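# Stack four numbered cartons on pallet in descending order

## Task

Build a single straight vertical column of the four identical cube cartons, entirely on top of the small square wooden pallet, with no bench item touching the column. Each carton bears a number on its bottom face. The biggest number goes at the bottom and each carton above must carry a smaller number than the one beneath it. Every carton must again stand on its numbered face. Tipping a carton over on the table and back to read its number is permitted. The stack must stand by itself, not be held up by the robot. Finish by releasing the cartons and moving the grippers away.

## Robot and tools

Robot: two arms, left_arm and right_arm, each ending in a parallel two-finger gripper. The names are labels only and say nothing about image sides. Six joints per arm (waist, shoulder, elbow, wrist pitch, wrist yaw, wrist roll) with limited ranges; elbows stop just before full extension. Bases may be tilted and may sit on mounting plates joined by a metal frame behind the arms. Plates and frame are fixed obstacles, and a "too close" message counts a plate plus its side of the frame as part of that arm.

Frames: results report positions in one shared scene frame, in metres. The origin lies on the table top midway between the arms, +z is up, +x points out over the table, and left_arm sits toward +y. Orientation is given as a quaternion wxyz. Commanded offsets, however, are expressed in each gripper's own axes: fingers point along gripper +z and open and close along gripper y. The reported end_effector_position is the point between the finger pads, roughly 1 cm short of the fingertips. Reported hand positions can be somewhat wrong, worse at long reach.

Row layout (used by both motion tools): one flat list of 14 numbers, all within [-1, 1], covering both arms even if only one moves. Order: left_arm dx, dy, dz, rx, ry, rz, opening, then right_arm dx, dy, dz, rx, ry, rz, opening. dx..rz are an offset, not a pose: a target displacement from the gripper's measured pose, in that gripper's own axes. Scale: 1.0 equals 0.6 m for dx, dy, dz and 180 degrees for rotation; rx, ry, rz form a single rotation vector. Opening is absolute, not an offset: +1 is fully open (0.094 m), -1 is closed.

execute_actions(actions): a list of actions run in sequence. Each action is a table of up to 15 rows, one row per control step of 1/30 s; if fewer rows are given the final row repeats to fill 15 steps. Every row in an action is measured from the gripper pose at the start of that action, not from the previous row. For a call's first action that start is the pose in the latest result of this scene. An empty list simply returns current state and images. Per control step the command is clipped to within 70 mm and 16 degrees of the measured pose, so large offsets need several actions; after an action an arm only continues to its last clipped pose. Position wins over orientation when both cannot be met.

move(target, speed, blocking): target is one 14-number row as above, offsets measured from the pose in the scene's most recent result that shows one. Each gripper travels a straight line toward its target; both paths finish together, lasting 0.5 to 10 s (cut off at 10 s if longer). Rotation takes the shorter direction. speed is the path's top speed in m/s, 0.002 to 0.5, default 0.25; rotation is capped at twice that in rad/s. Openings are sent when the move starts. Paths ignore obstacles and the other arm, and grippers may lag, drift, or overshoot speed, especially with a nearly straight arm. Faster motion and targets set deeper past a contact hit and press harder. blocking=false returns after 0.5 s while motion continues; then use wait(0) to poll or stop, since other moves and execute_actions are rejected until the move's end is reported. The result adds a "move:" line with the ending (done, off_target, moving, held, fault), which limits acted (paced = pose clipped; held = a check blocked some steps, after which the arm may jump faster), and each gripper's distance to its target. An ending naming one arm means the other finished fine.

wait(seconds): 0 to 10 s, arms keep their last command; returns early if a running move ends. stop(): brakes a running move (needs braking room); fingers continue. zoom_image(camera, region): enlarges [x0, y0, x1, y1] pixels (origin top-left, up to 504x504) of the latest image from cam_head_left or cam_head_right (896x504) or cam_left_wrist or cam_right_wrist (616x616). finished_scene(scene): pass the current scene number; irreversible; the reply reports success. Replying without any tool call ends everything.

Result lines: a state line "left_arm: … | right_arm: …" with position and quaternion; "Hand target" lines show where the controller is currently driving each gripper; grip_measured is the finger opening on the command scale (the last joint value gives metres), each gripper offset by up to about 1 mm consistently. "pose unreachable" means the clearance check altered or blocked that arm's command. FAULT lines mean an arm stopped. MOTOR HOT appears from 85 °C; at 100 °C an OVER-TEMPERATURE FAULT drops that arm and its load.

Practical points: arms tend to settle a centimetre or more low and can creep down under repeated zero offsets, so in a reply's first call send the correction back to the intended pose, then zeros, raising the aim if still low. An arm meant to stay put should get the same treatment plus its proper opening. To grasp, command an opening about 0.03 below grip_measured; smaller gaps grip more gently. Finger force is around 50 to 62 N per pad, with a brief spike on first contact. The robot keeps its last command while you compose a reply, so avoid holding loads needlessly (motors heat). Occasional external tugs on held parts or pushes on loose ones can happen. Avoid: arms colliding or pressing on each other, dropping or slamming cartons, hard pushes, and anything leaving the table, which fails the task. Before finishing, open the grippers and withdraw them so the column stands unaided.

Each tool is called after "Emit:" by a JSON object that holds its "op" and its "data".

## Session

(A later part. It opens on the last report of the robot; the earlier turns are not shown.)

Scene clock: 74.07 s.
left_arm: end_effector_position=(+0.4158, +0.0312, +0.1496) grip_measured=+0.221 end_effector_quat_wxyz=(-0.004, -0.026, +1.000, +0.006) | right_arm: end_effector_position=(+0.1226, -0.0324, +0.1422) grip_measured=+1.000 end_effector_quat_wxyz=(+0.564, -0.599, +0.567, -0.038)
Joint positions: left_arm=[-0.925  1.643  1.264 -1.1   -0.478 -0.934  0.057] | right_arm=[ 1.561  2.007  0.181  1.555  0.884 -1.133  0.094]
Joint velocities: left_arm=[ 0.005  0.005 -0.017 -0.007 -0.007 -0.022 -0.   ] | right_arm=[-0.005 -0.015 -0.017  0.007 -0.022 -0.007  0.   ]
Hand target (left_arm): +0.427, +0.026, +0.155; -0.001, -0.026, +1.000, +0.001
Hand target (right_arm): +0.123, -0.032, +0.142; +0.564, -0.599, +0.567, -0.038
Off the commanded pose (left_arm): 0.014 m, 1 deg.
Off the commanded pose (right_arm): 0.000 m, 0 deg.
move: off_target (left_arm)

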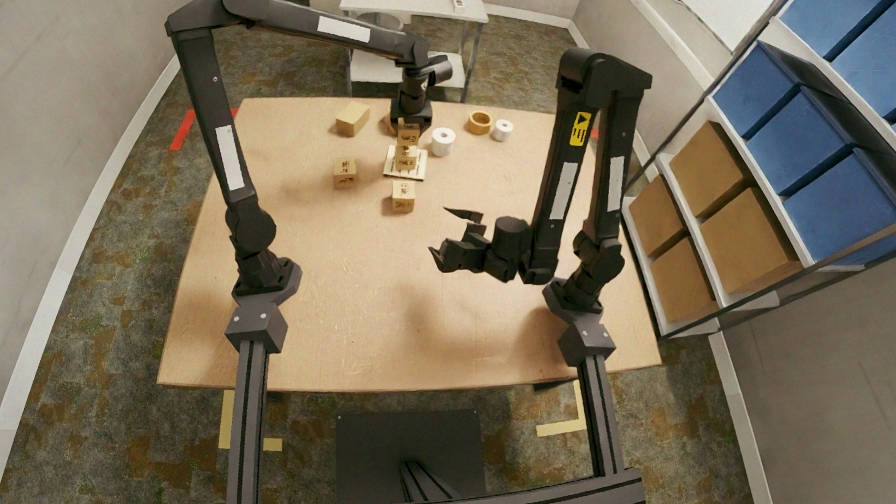

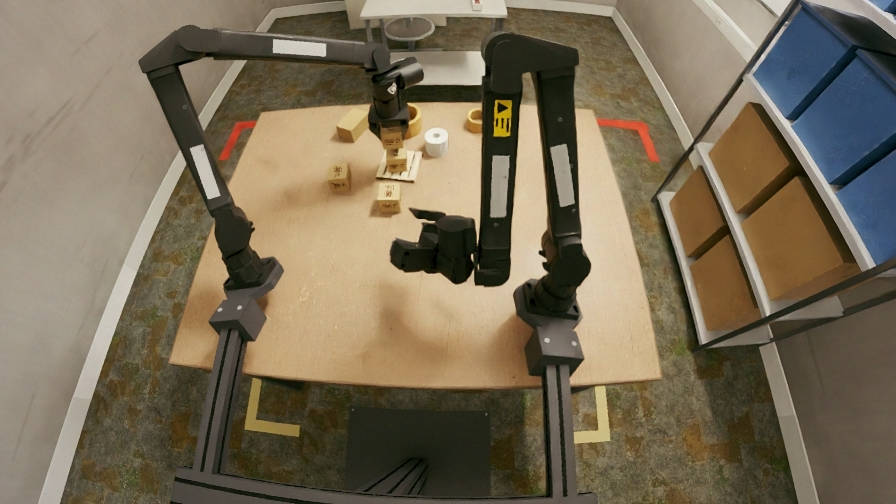

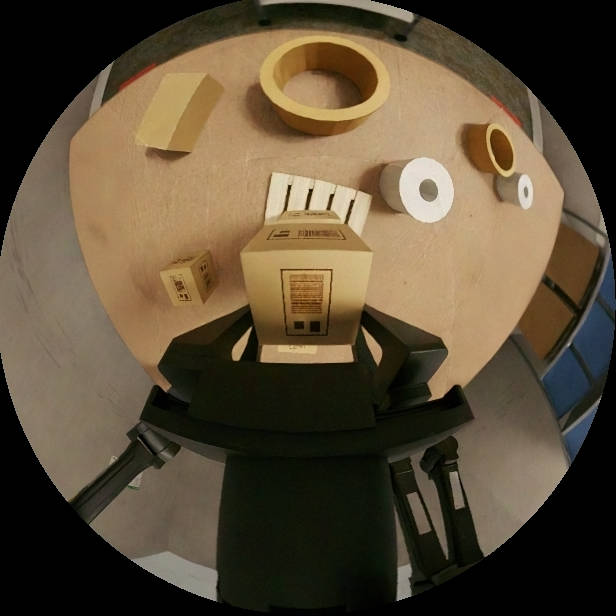

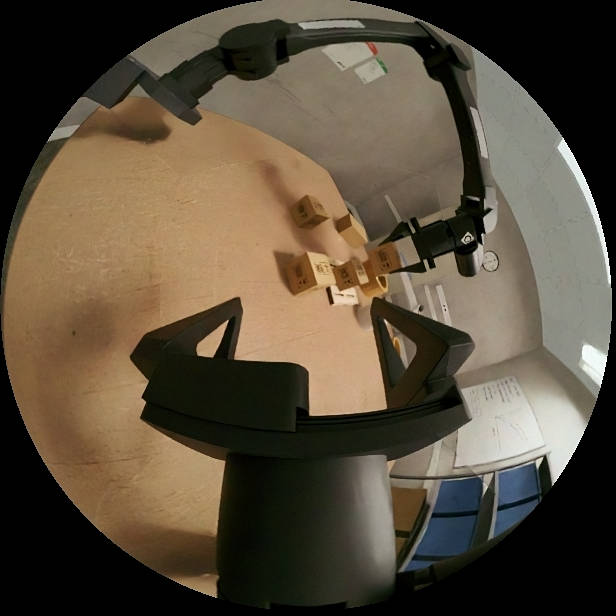

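Emit:
{"op": "move", "data": {"target": [-0.006,-0.002,0.068,0.004,-0.003,0,0.18,0,0,0,0,0,0,1], "speed": 0.04}}

Emit:
{"op": "zoom_image", "data": {"camera": "cam_head_left", "region": [350,70,470,190]}}

Emit:
{"op": "zoom_image", "data": {"camera": "cam_right_wrist", "region": [310,220,430,320]}}

Scene clock: 75.60 s.
left_arm: end_effector_position=(+0.4176, +0.0324, +0.1152) grip_measured=+0.221 end_effector_quat_wxyz=(+0.002, -0.030, +1.000, +0.000) | right_arm: end_effector_position=(+0.1226, -0.0324, +0.1422) grip_measured=+1.000 end_effector_quat_wxyz=(+0.564, -0.599, +0.567, -0.038)
Joint positions: left_arm=[-0.889  1.67   1.213 -0.982 -0.476 -0.892  0.057] | right_arm=[ 1.561  2.007  0.181  1.555  0.884 -1.133  0.094]
Joint velocities: left_arm=[-0.005  0.015 -0.007 -0.002 -0.022 -0.081 -0.001] | right_arm=[-0.024  0.005 -0.007 -0.002 -0.022 -0.066  0.   ]
Hand target (left_arm): +0.419, +0.031, +0.109; +0.001, -0.026, +1.000, +0.000
Hand target (right_arm): +0.123, -0.032, +0.142; +0.564, -0.599, +0.567, -0.038
Off the commanded pose (left_arm): 0.007 m, 0 deg.
Off the commanded pose (right_arm): 0.000 m, 0 deg.
move: done

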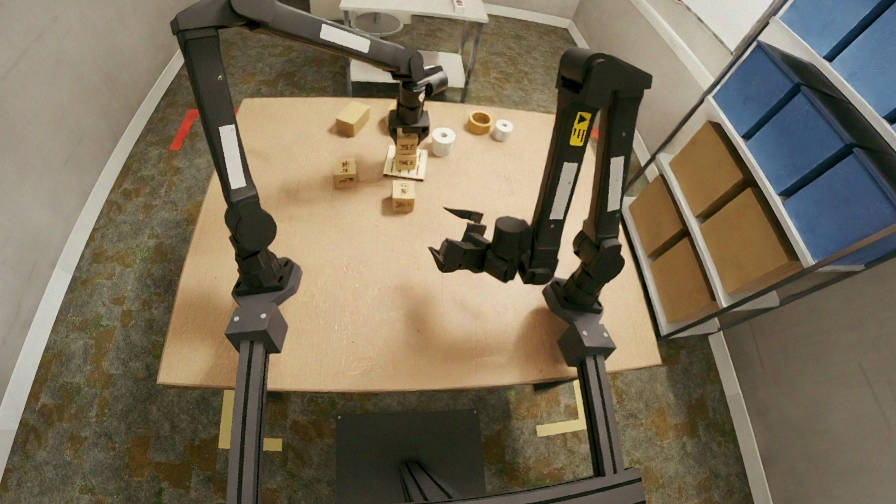

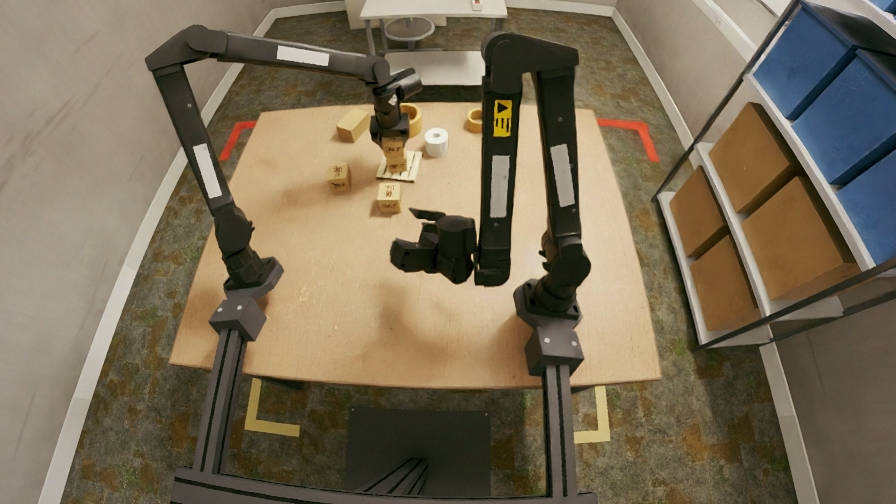

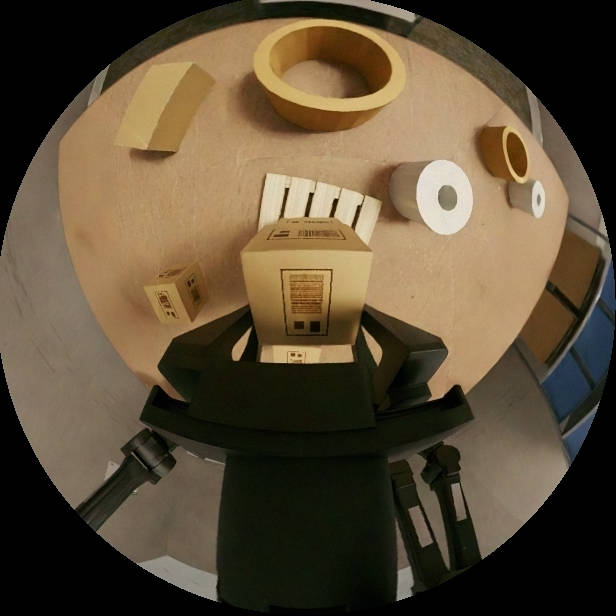

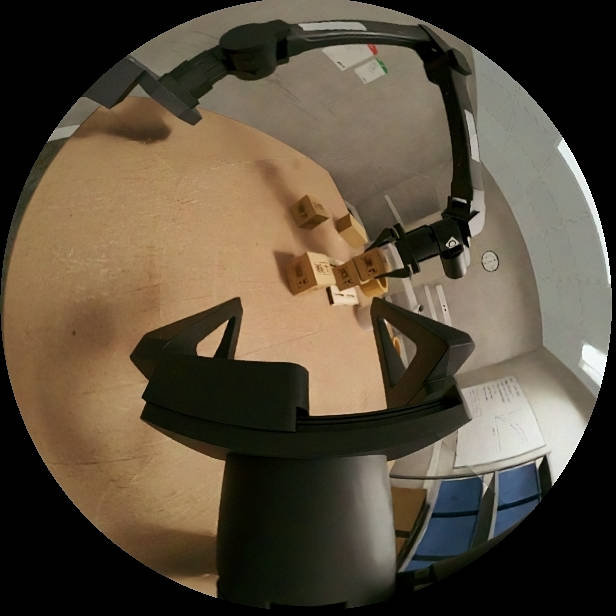

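Region (350, 70, 470, 190) of cam_head_left's 896x504 image, scaled by 4.200, with more detail than that image has.

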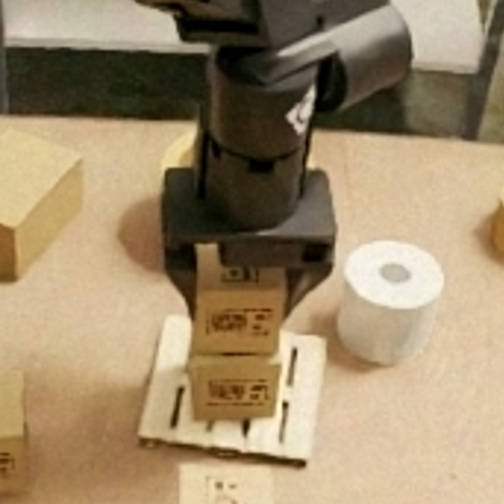

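Region (310, 220, 430, 320) of cam_right_wrist's 616x616 image, scaled by 4.200, with more detail than that image has.

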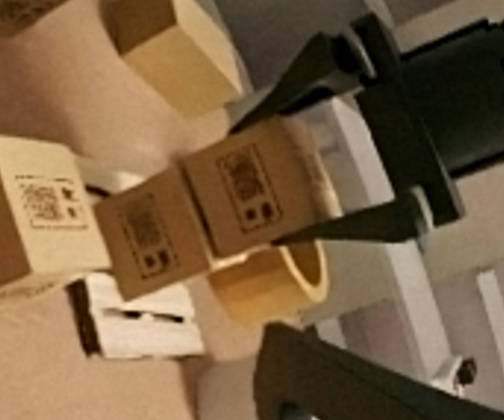

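Aligned; small gap.

Emit:
{"op": "execute_actions", "data": {"actions": [[[0,0,0.02,0,0,0,0.18,0,0,0,0,0,0,1]]]}}

Emit:
{"op": "execute_actions", "data": {"actions": [[[0,0,0,0,0,0,0.4,0,0,0,0,0,0,1]],[[0,0,0,0,0,0,1,0,0,0,0,0,0,1]],[[-0.015,-0.01,-0.12,0,0,0,1,0,0,0,0,0,0,1]]]}}

Emit:
{"op": "move", "data": {"target": [0.08,0.29,0,0,0,-0.01,1,0,0,0,0,0,0,1]}}

Emit:
{"op": "move", "data": {"target": [0,0,0.12,0,0,0,1,0,0,0,0,0,0,1]}}

Scene clock: 76.37 s.
left_arm: end_effector_position=(+0.4161, +0.0323, +0.1109) grip_measured=+0.221 end_effector_quat_wxyz=(+0.004, -0.032, +0.999, -0.002) | right_arm: end_effector_position=(+0.1226, -0.0324, +0.1422) grip_measured=+1.000 end_effector_quat_wxyz=(+0.564, -0.599, +0.567, -0.038)
Joint positions: left_arm=[-0.887  1.671  1.2   -0.961 -0.475 -0.89   0.057] | right_arm=[ 1.561  2.007  0.181  1.555  0.884 -1.133  0.094]
Joint velocities: left_arm=[-0.005 -0.005  0.002  0.002 -0.051 -0.051 -0.001] | right_arm=[-0.005 -0.005  0.022  0.012  0.022 -0.022  0.   ]
Hand target (left_arm): +0.417, +0.032, +0.103; +0.002, -0.029, +1.000, +0.000
Hand target (right_arm): +0.123, -0.032, +0.142; +0.564, -0.599, +0.567, -0.038
Off the commanded pose (left_arm): 0.008 m, 0 deg.
Off the commanded pose (right_arm): 0.000 m, 0 deg.

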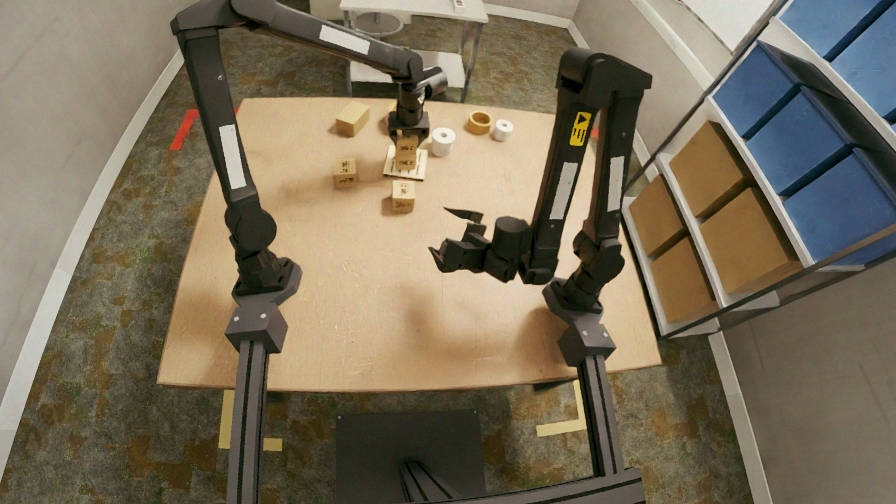

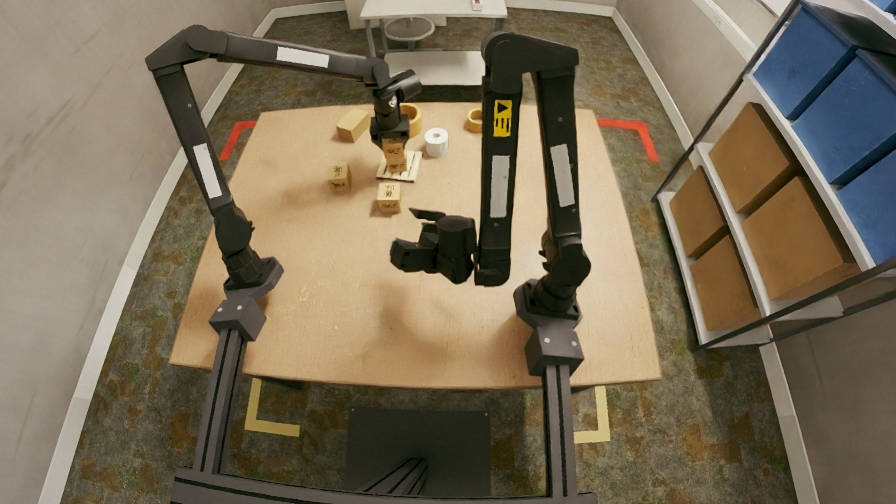

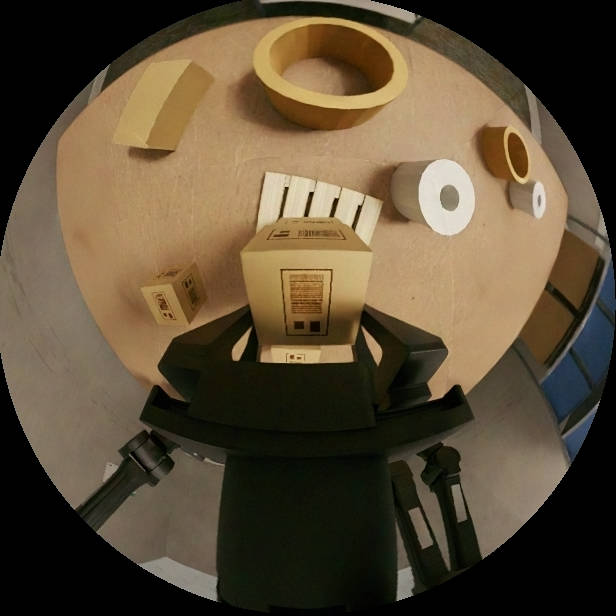

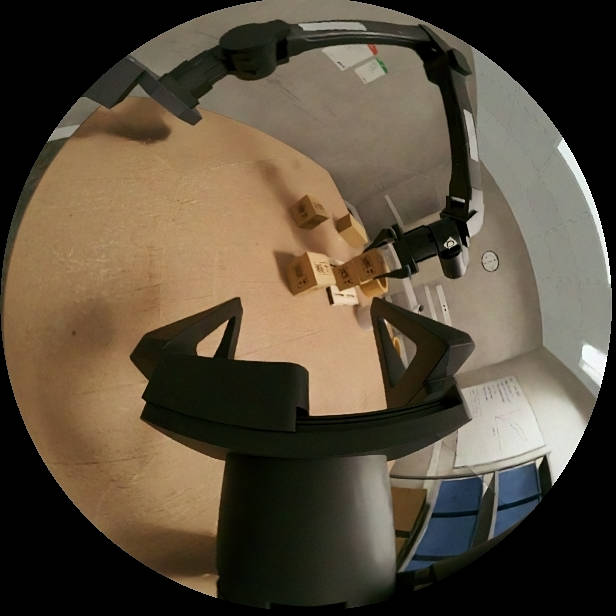

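Scene clock: 77.87 s.
left_arm: end_effector_position=(+0.4149, +0.0304, +0.1736) grip_measured=+1.000 end_effector_quat_wxyz=(-0.002, -0.019, +1.000, +0.004) | right_arm: end_effector_position=(+0.1226, -0.0324, +0.1422) grip_measured=+1.000 end_effector_quat_wxyz=(+0.564, -0.599, +0.567, -0.038)
Joint positions: left_arm=[-0.951  1.618  1.29  -1.157 -0.481 -0.945  0.094] | right_arm=[ 1.561  2.007  0.181  1.555  0.884 -1.133  0.094]
Joint velocities: left_arm=[ 0.005 -0.005  0.002 -0.012 -0.066 -0.022  0.   ] | right_arm=[-0.015 -0.005 -0.002  0.002 -0.007  0.007  0.   ]
Hand target (left_arm): +0.425, +0.028, +0.183; +0.005, -0.032, +0.999, -0.002
Hand target (right_arm): +0.123, -0.032, +0.142; +0.564, -0.599, +0.567, -0.038
Off the commanded pose (left_arm): 0.014 m, 2 deg.
Off the commanded pose (right_arm): 0.000 m, 0 deg.

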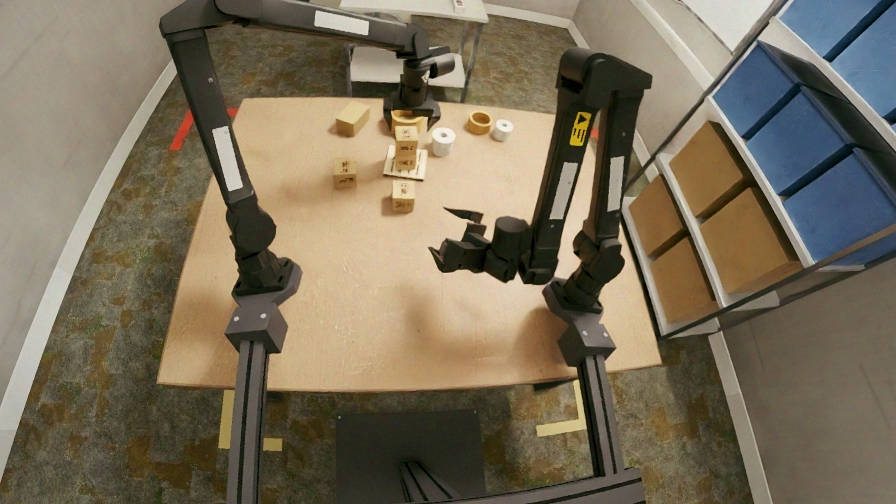

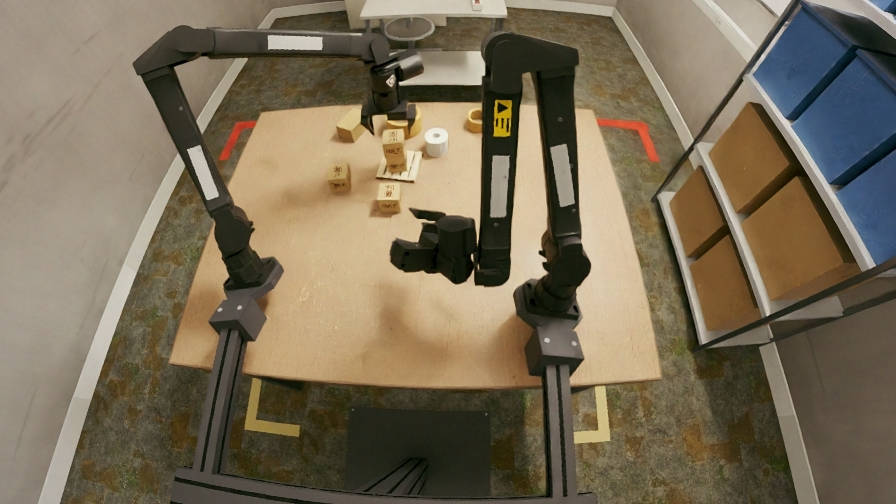

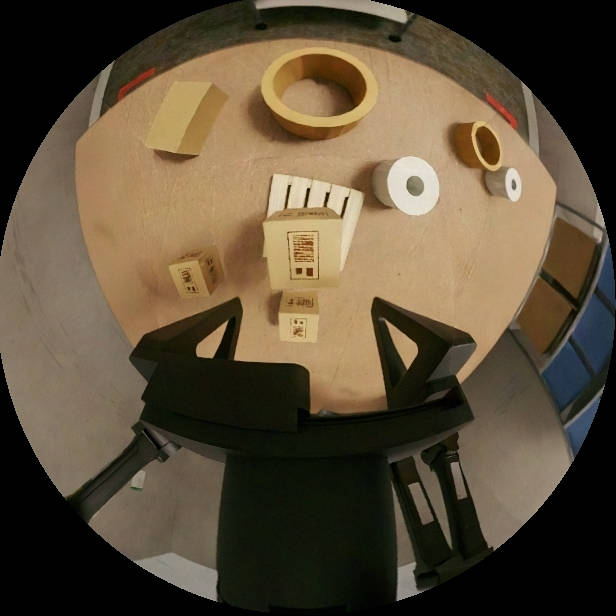

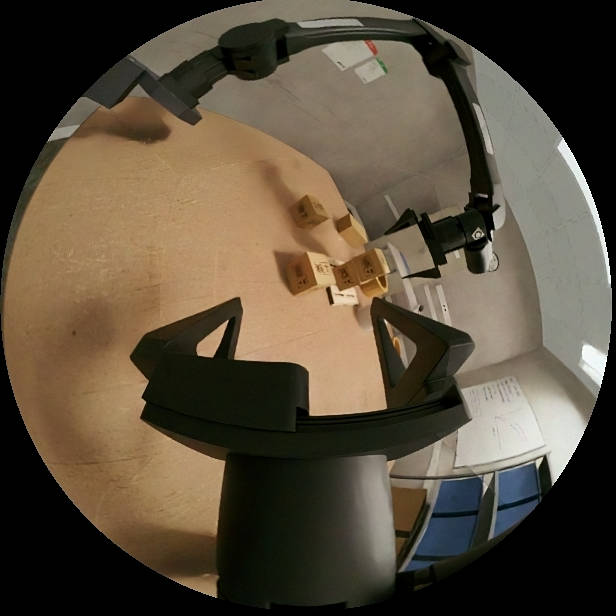

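Scene clock: 79.10 s.
left_arm: end_effector_position=(+0.3564, +0.2037, +0.1721) grip_measured=+1.000 end_effector_quat_wxyz=(-0.007, -0.037, +0.999, +0.009) | right_arm: end_effector_position=(+0.1226, -0.0324, +0.1422) grip_measured=+1.000 end_effector_quat_wxyz=(+0.564, -0.599, +0.567, -0.038)
Joint positions: left_arm=[-0.77   1.157  0.859 -1.112 -0.458 -0.789  0.094] | right_arm=[ 1.561  2.007  0.181  1.555  0.884 -1.133  0.094]
Joint velocities: left_arm=[ 0.005 -0.015  0.002  0.007  0.051  0.095  0.   ] | right_arm=[ 0.005 -0.005  0.007  0.007  0.081  0.007  0.   ]
Hand target (left_arm): +0.360, +0.202, +0.174; -0.003, -0.035, +0.999, +0.004
Hand target (right_arm): +0.123, -0.032, +0.142; +0.564, -0.599, +0.567, -0.038
Off the commanded pose (left_arm): 0.005 m, 1 deg.
Off the commanded pose (right_arm): 0.000 m, 0 deg.
move: done

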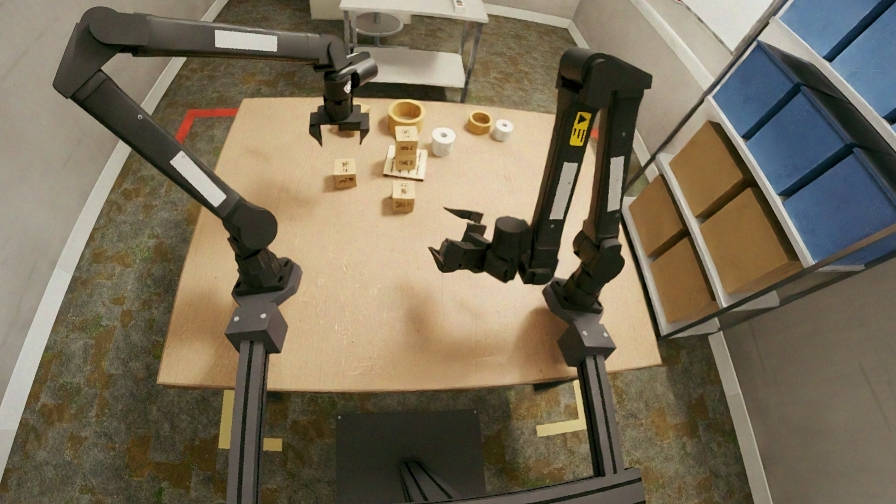

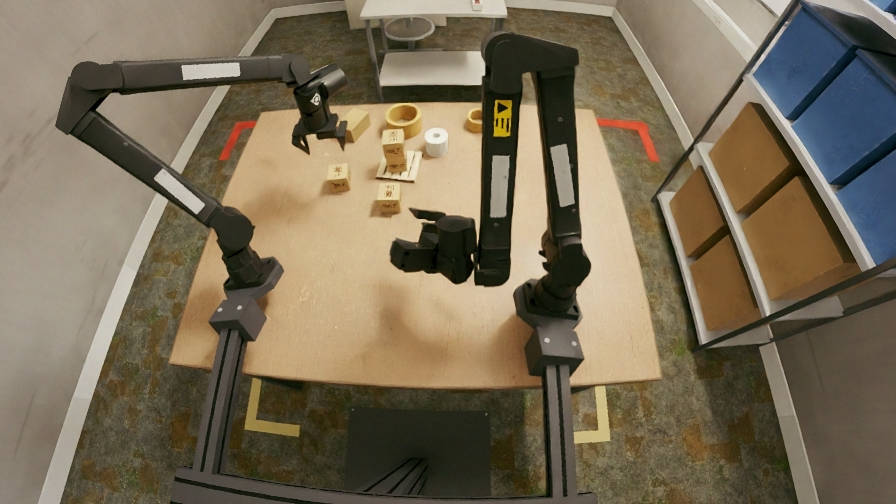

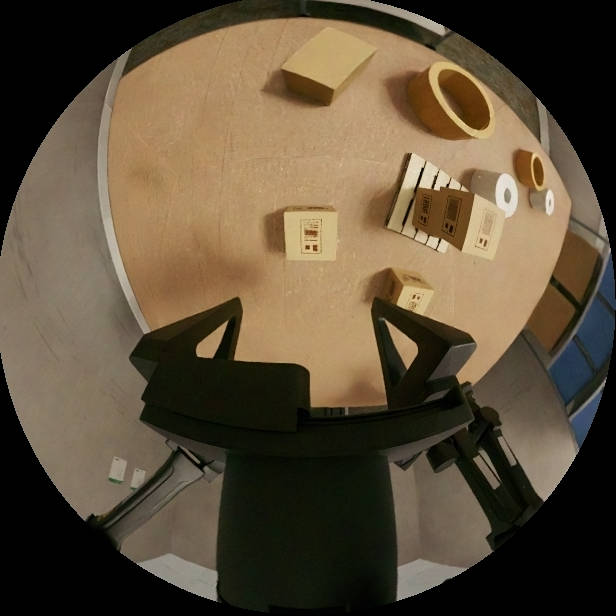

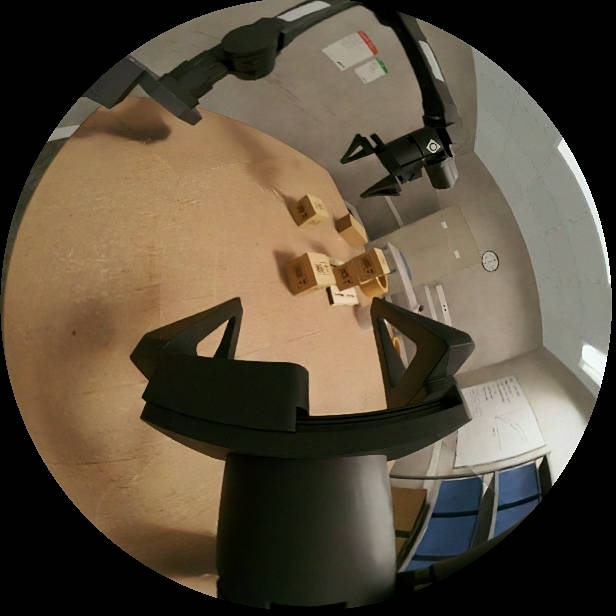

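Scene clock: 79.93 s.
left_arm: end_effector_position=(+0.3511, +0.2062, +0.1003) grip_measured=+1.000 end_effector_quat_wxyz=(-0.010, -0.040, +0.999, +0.013) | right_arm: end_effector_position=(+0.1226, -0.0324, +0.1422) grip_measured=+1.000 end_effector_quat_wxyz=(+0.564, -0.599, +0.567, -0.038)
Joint positions: left_arm=[-0.676  1.257  0.753 -0.872 -0.443 -0.696  0.094] | right_arm=[ 1.561  2.007  0.181  1.555  0.884 -1.133  0.094]
Joint velocities: left_arm=[ 0.005 -0.005  0.002 -0.012  0.051  0.066  0.   ] | right_arm=[ 0.005 -0.015  0.007 -0.012 -0.022  0.007  0.   ]
Hand target (left_arm): +0.355, +0.205, +0.100; -0.007, -0.038, +0.999, +0.009
Hand target (right_arm): +0.123, -0.032, +0.142; +0.564, -0.599, +0.567, -0.038
Off the commanded pose (left_arm): 0.004 m, 1 deg.
Off the commanded pose (right_arm): 0.000 m, 0 deg.
move: done

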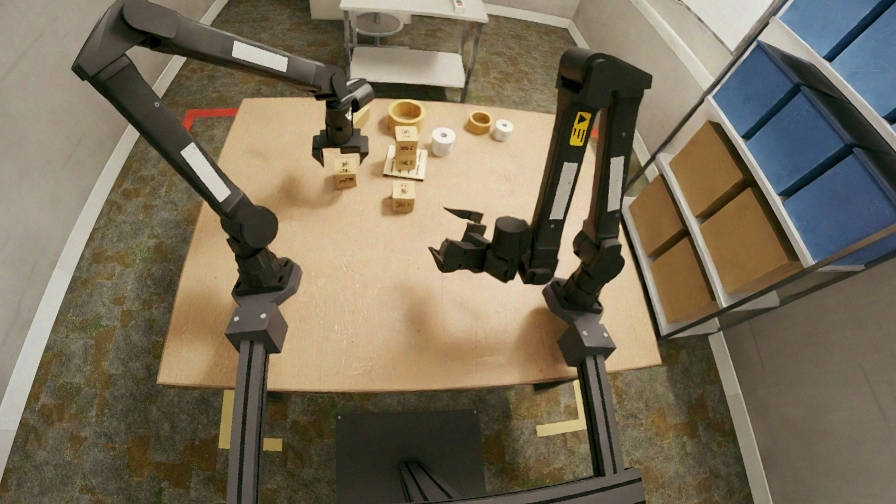

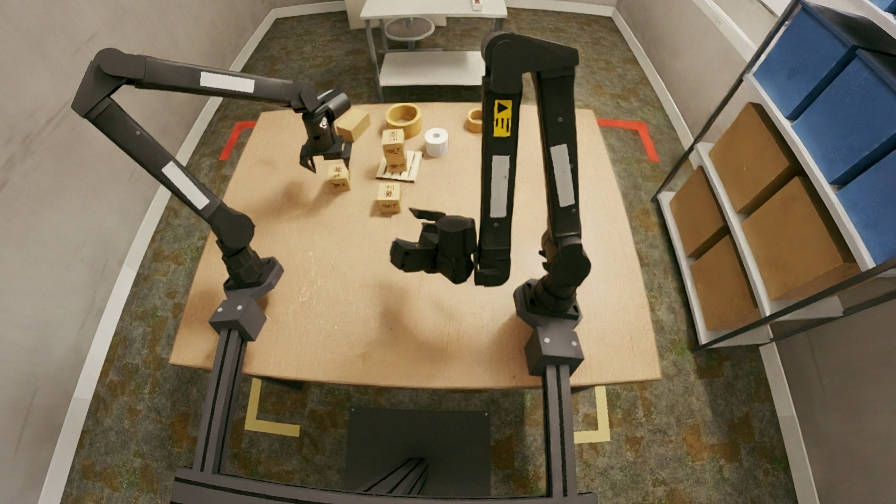

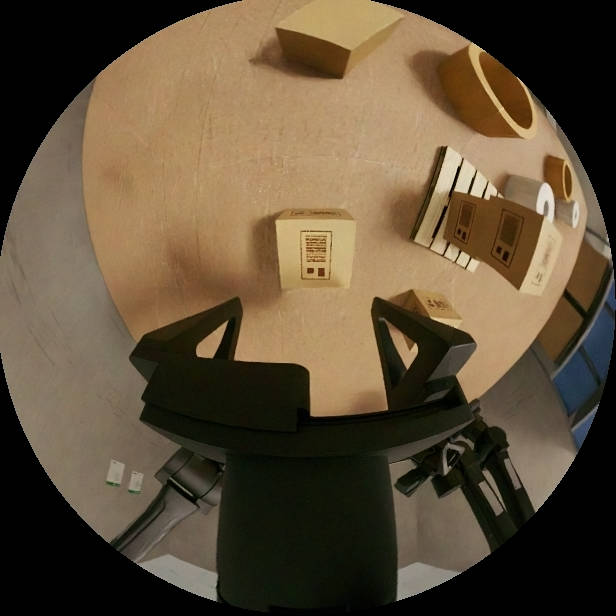

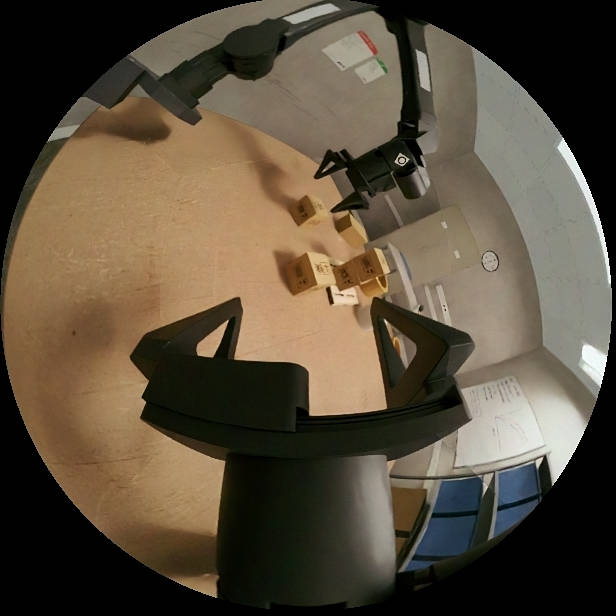

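Emit:
{"op": "move", "data": {"target": [-0.016,-0.013,0.108,0.008,-0.006,0,1,0,0,0,0,0,0,1], "speed": 0.1}}

Emit:
{"op": "execute_actions", "data": {"actions": [[[0,0,0,0,0,0,0.18,0,0,0,0,0,0,1]],[[0,0,0,0,0,0,0.18,0,0,0,0,0,0,1]]]}}

Emit:
{"op": "move", "data": {"target": [-0.03,-0.03,-0.31,0,0,0,0.18,0,0,0,0,0,0,1]}}

Scene clock: 81.27 s.
left_arm: end_effector_position=(+0.3591, +0.2003, +0.0390) grip_measured=+1.000 end_effector_quat_wxyz=(+0.001, -0.045, +0.999, +0.001) | right_arm: end_effector_position=(+0.1226, -0.0324, +0.1422) grip_measured=+1.000 end_effector_quat_wxyz=(+0.564, -0.599, +0.567, -0.038)
Joint positions: left_arm=[-0.597  1.392  0.706 -0.621 -0.417 -0.606  0.094] | right_arm=[ 1.561  2.007  0.181  1.555  0.884 -1.133  0.094]
Joint velocities: left_arm=[-0.024 -0.005  0.022  0.002 -0.007  0.007  0.   ] | right_arm=[-0.024 -0.005 -0.017  0.012 -0.066 -0.051  0.   ]
Hand target (left_arm): +0.360, +0.200, +0.035; -0.001, -0.040, +0.999, +0.001
Hand target (right_arm): +0.123, -0.032, +0.142; +0.564, -0.599, +0.567, -0.038
Off the commanded pose (left_arm): 0.004 m, 0 deg.
Off the commanded pose (right_arm): 0.000 m, 0 deg.
move: done

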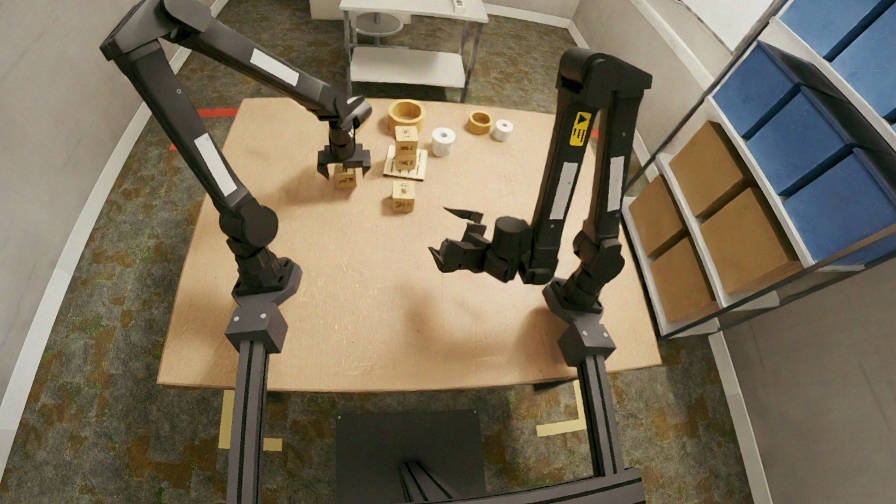

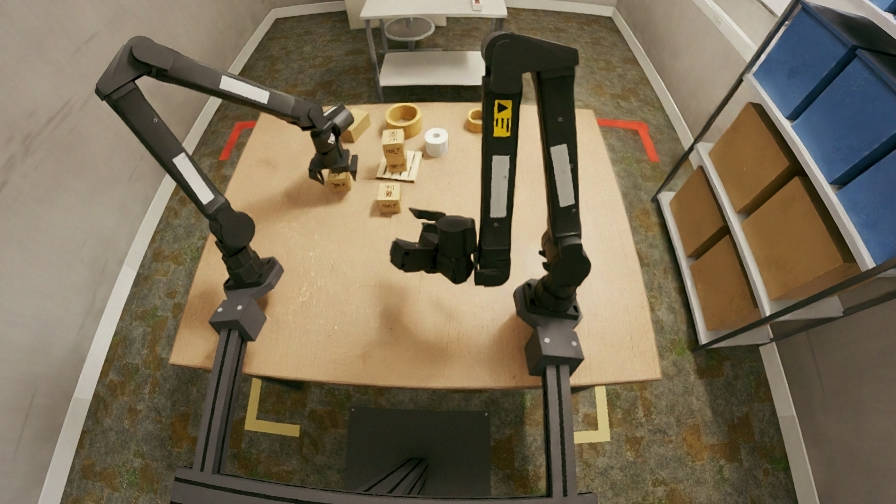

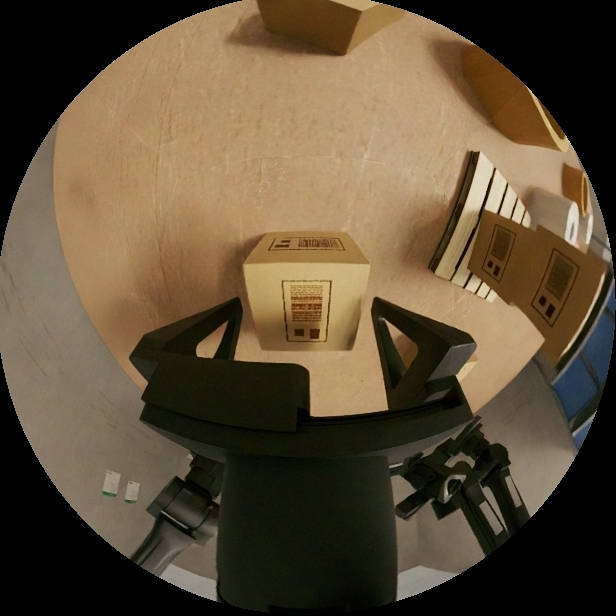

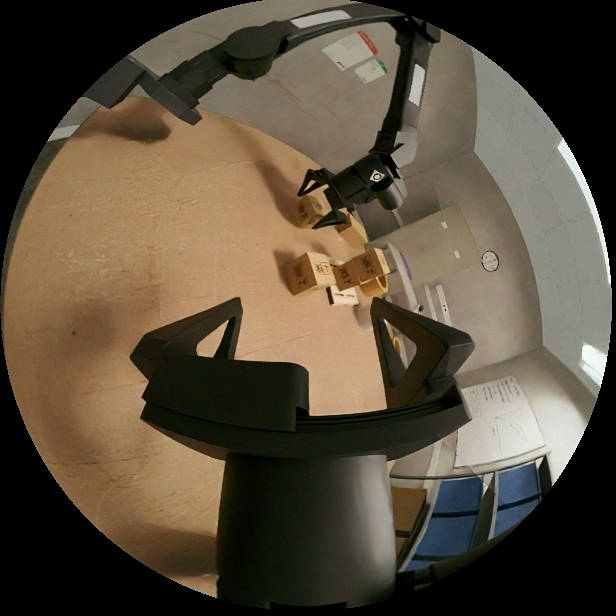

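Scene clock: 82.27 s.
left_arm: end_effector_position=(+0.3591, +0.2003, +0.0390) grip_measured=+0.221 end_effector_quat_wxyz=(+0.001, -0.045, +0.999, +0.001) | right_arm: end_effector_position=(+0.1226, -0.0324, +0.1422) grip_measured=+1.000 end_effector_quat_wxyz=(+0.564, -0.599, +0.567, -0.038)
Joint positions: left_arm=[-0.597  1.392  0.706 -0.621 -0.417 -0.606  0.057] | right_arm=[ 1.561  2.007  0.181  1.555  0.884 -1.133  0.094]
Joint velocities: left_arm=[ 0.005 -0.005 -0.022  0.002 -0.007 -0.095 -0.001] | right_arm=[-0.005 -0.005  0.002 -0.002 -0.081  0.081  0.   ]
Hand target (left_arm): +0.359, +0.200, +0.039; +0.001, -0.045, +0.999, +0.001
Hand target (right_arm): +0.123, -0.032, +0.142; +0.564, -0.599, +0.567, -0.038
Off the commanded pose (left_arm): 0.000 m, 0 deg.
Off the commanded pose (right_arm): 0.000 m, 0 deg.

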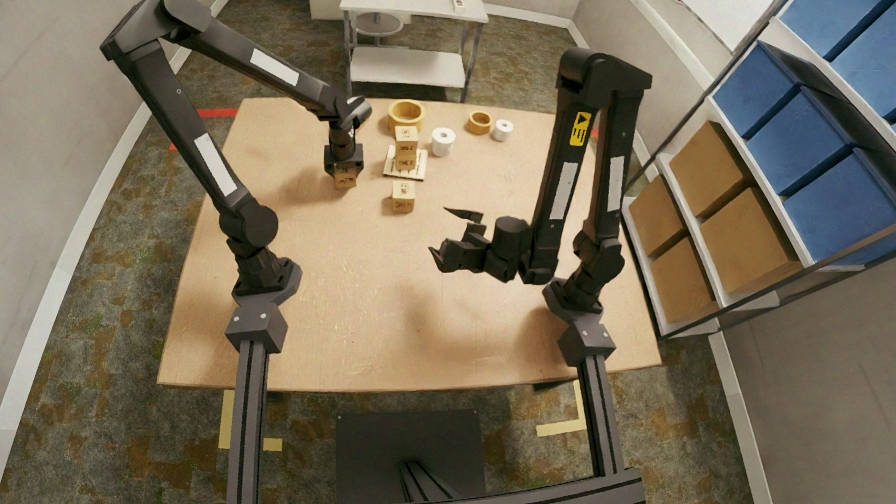

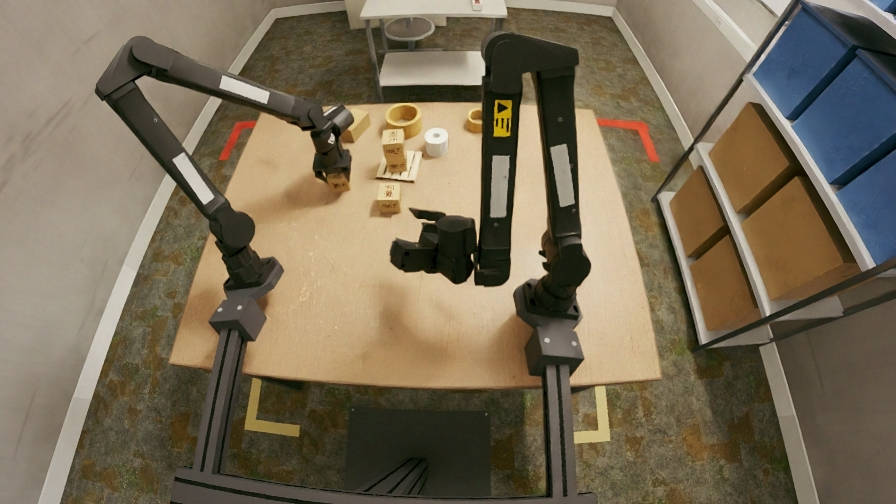

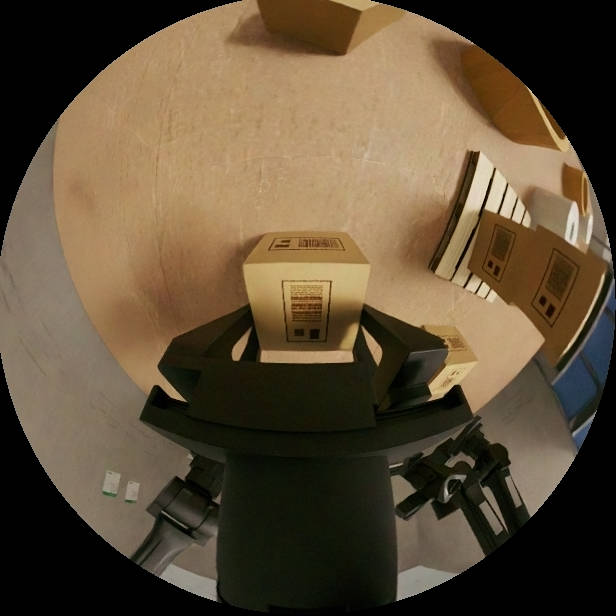

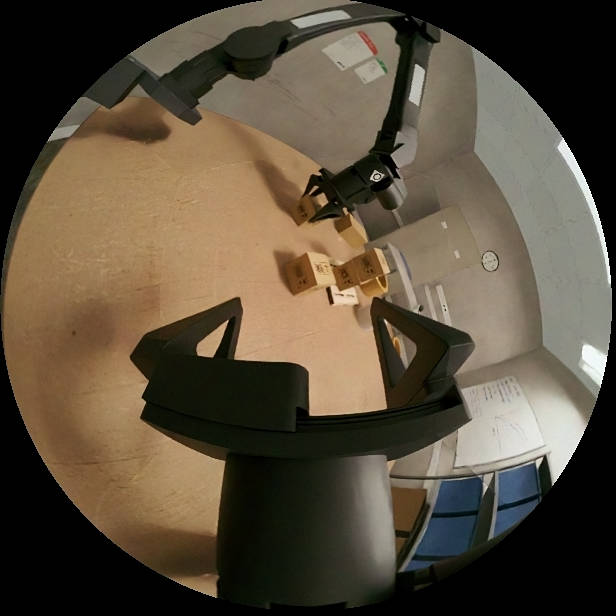

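Scene clock: 83.53 s.
left_arm: end_effector_position=(+0.3664, +0.1878, +0.2102) grip_measured=+0.221 end_effector_quat_wxyz=(-0.011, -0.031, +0.999, +0.013) | right_arm: end_effector_position=(+0.1226, -0.0324, +0.1422) grip_measured=+1.000 end_effector_quat_wxyz=(+0.564, -0.599, +0.567, -0.038)
Joint positions: left_arm=[-0.837  1.182  0.974 -1.249 -0.467 -0.856  0.057] | right_arm=[ 1.561  2.007  0.181  1.555  0.884 -1.133  0.094]
Joint velocities: left_arm=[ 0.005 -0.015 -0.002 -0.017 -0.022 -0.022  0.001] | right_arm=[-0.005 -0.005  0.012  0.017 -0.051  0.022  0.   ]
Hand target (left_arm): +0.378, +0.185, +0.225; +0.002, -0.044, +0.999, +0.002
Hand target (right_arm): +0.123, -0.032, +0.142; +0.564, -0.599, +0.567, -0.038
Off the commanded pose (left_arm): 0.020 m, 3 deg.
Off the commanded pose (right_arm): 0.000 m, 0 deg.
move: off_target (left_arm)

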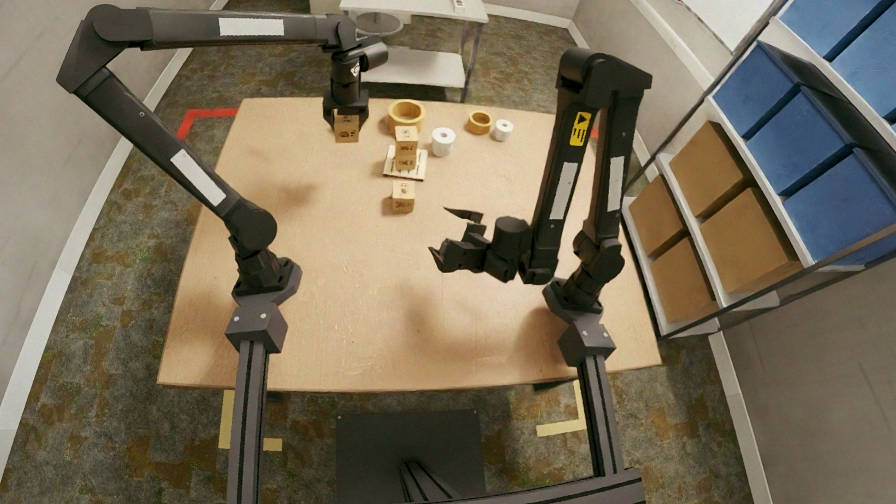

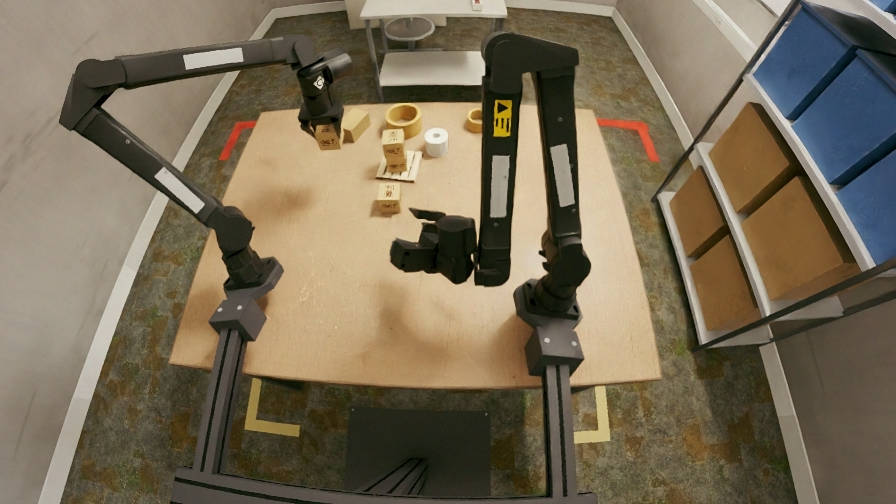

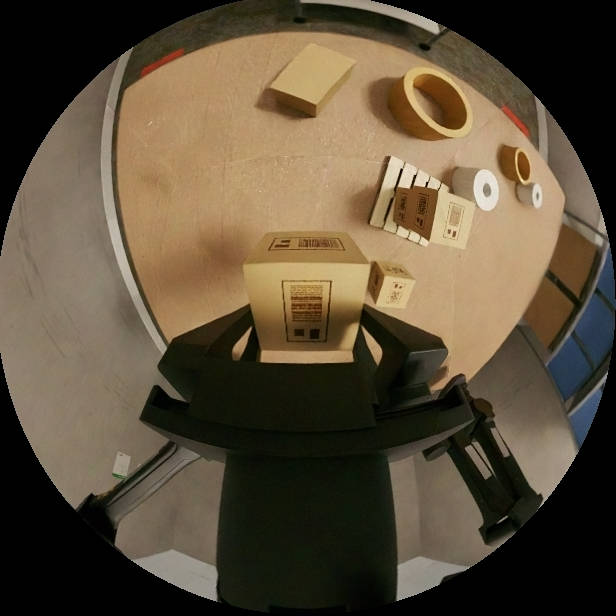

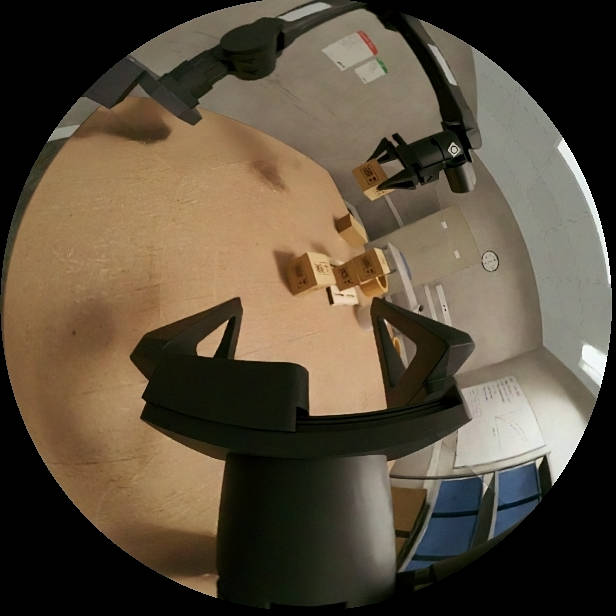

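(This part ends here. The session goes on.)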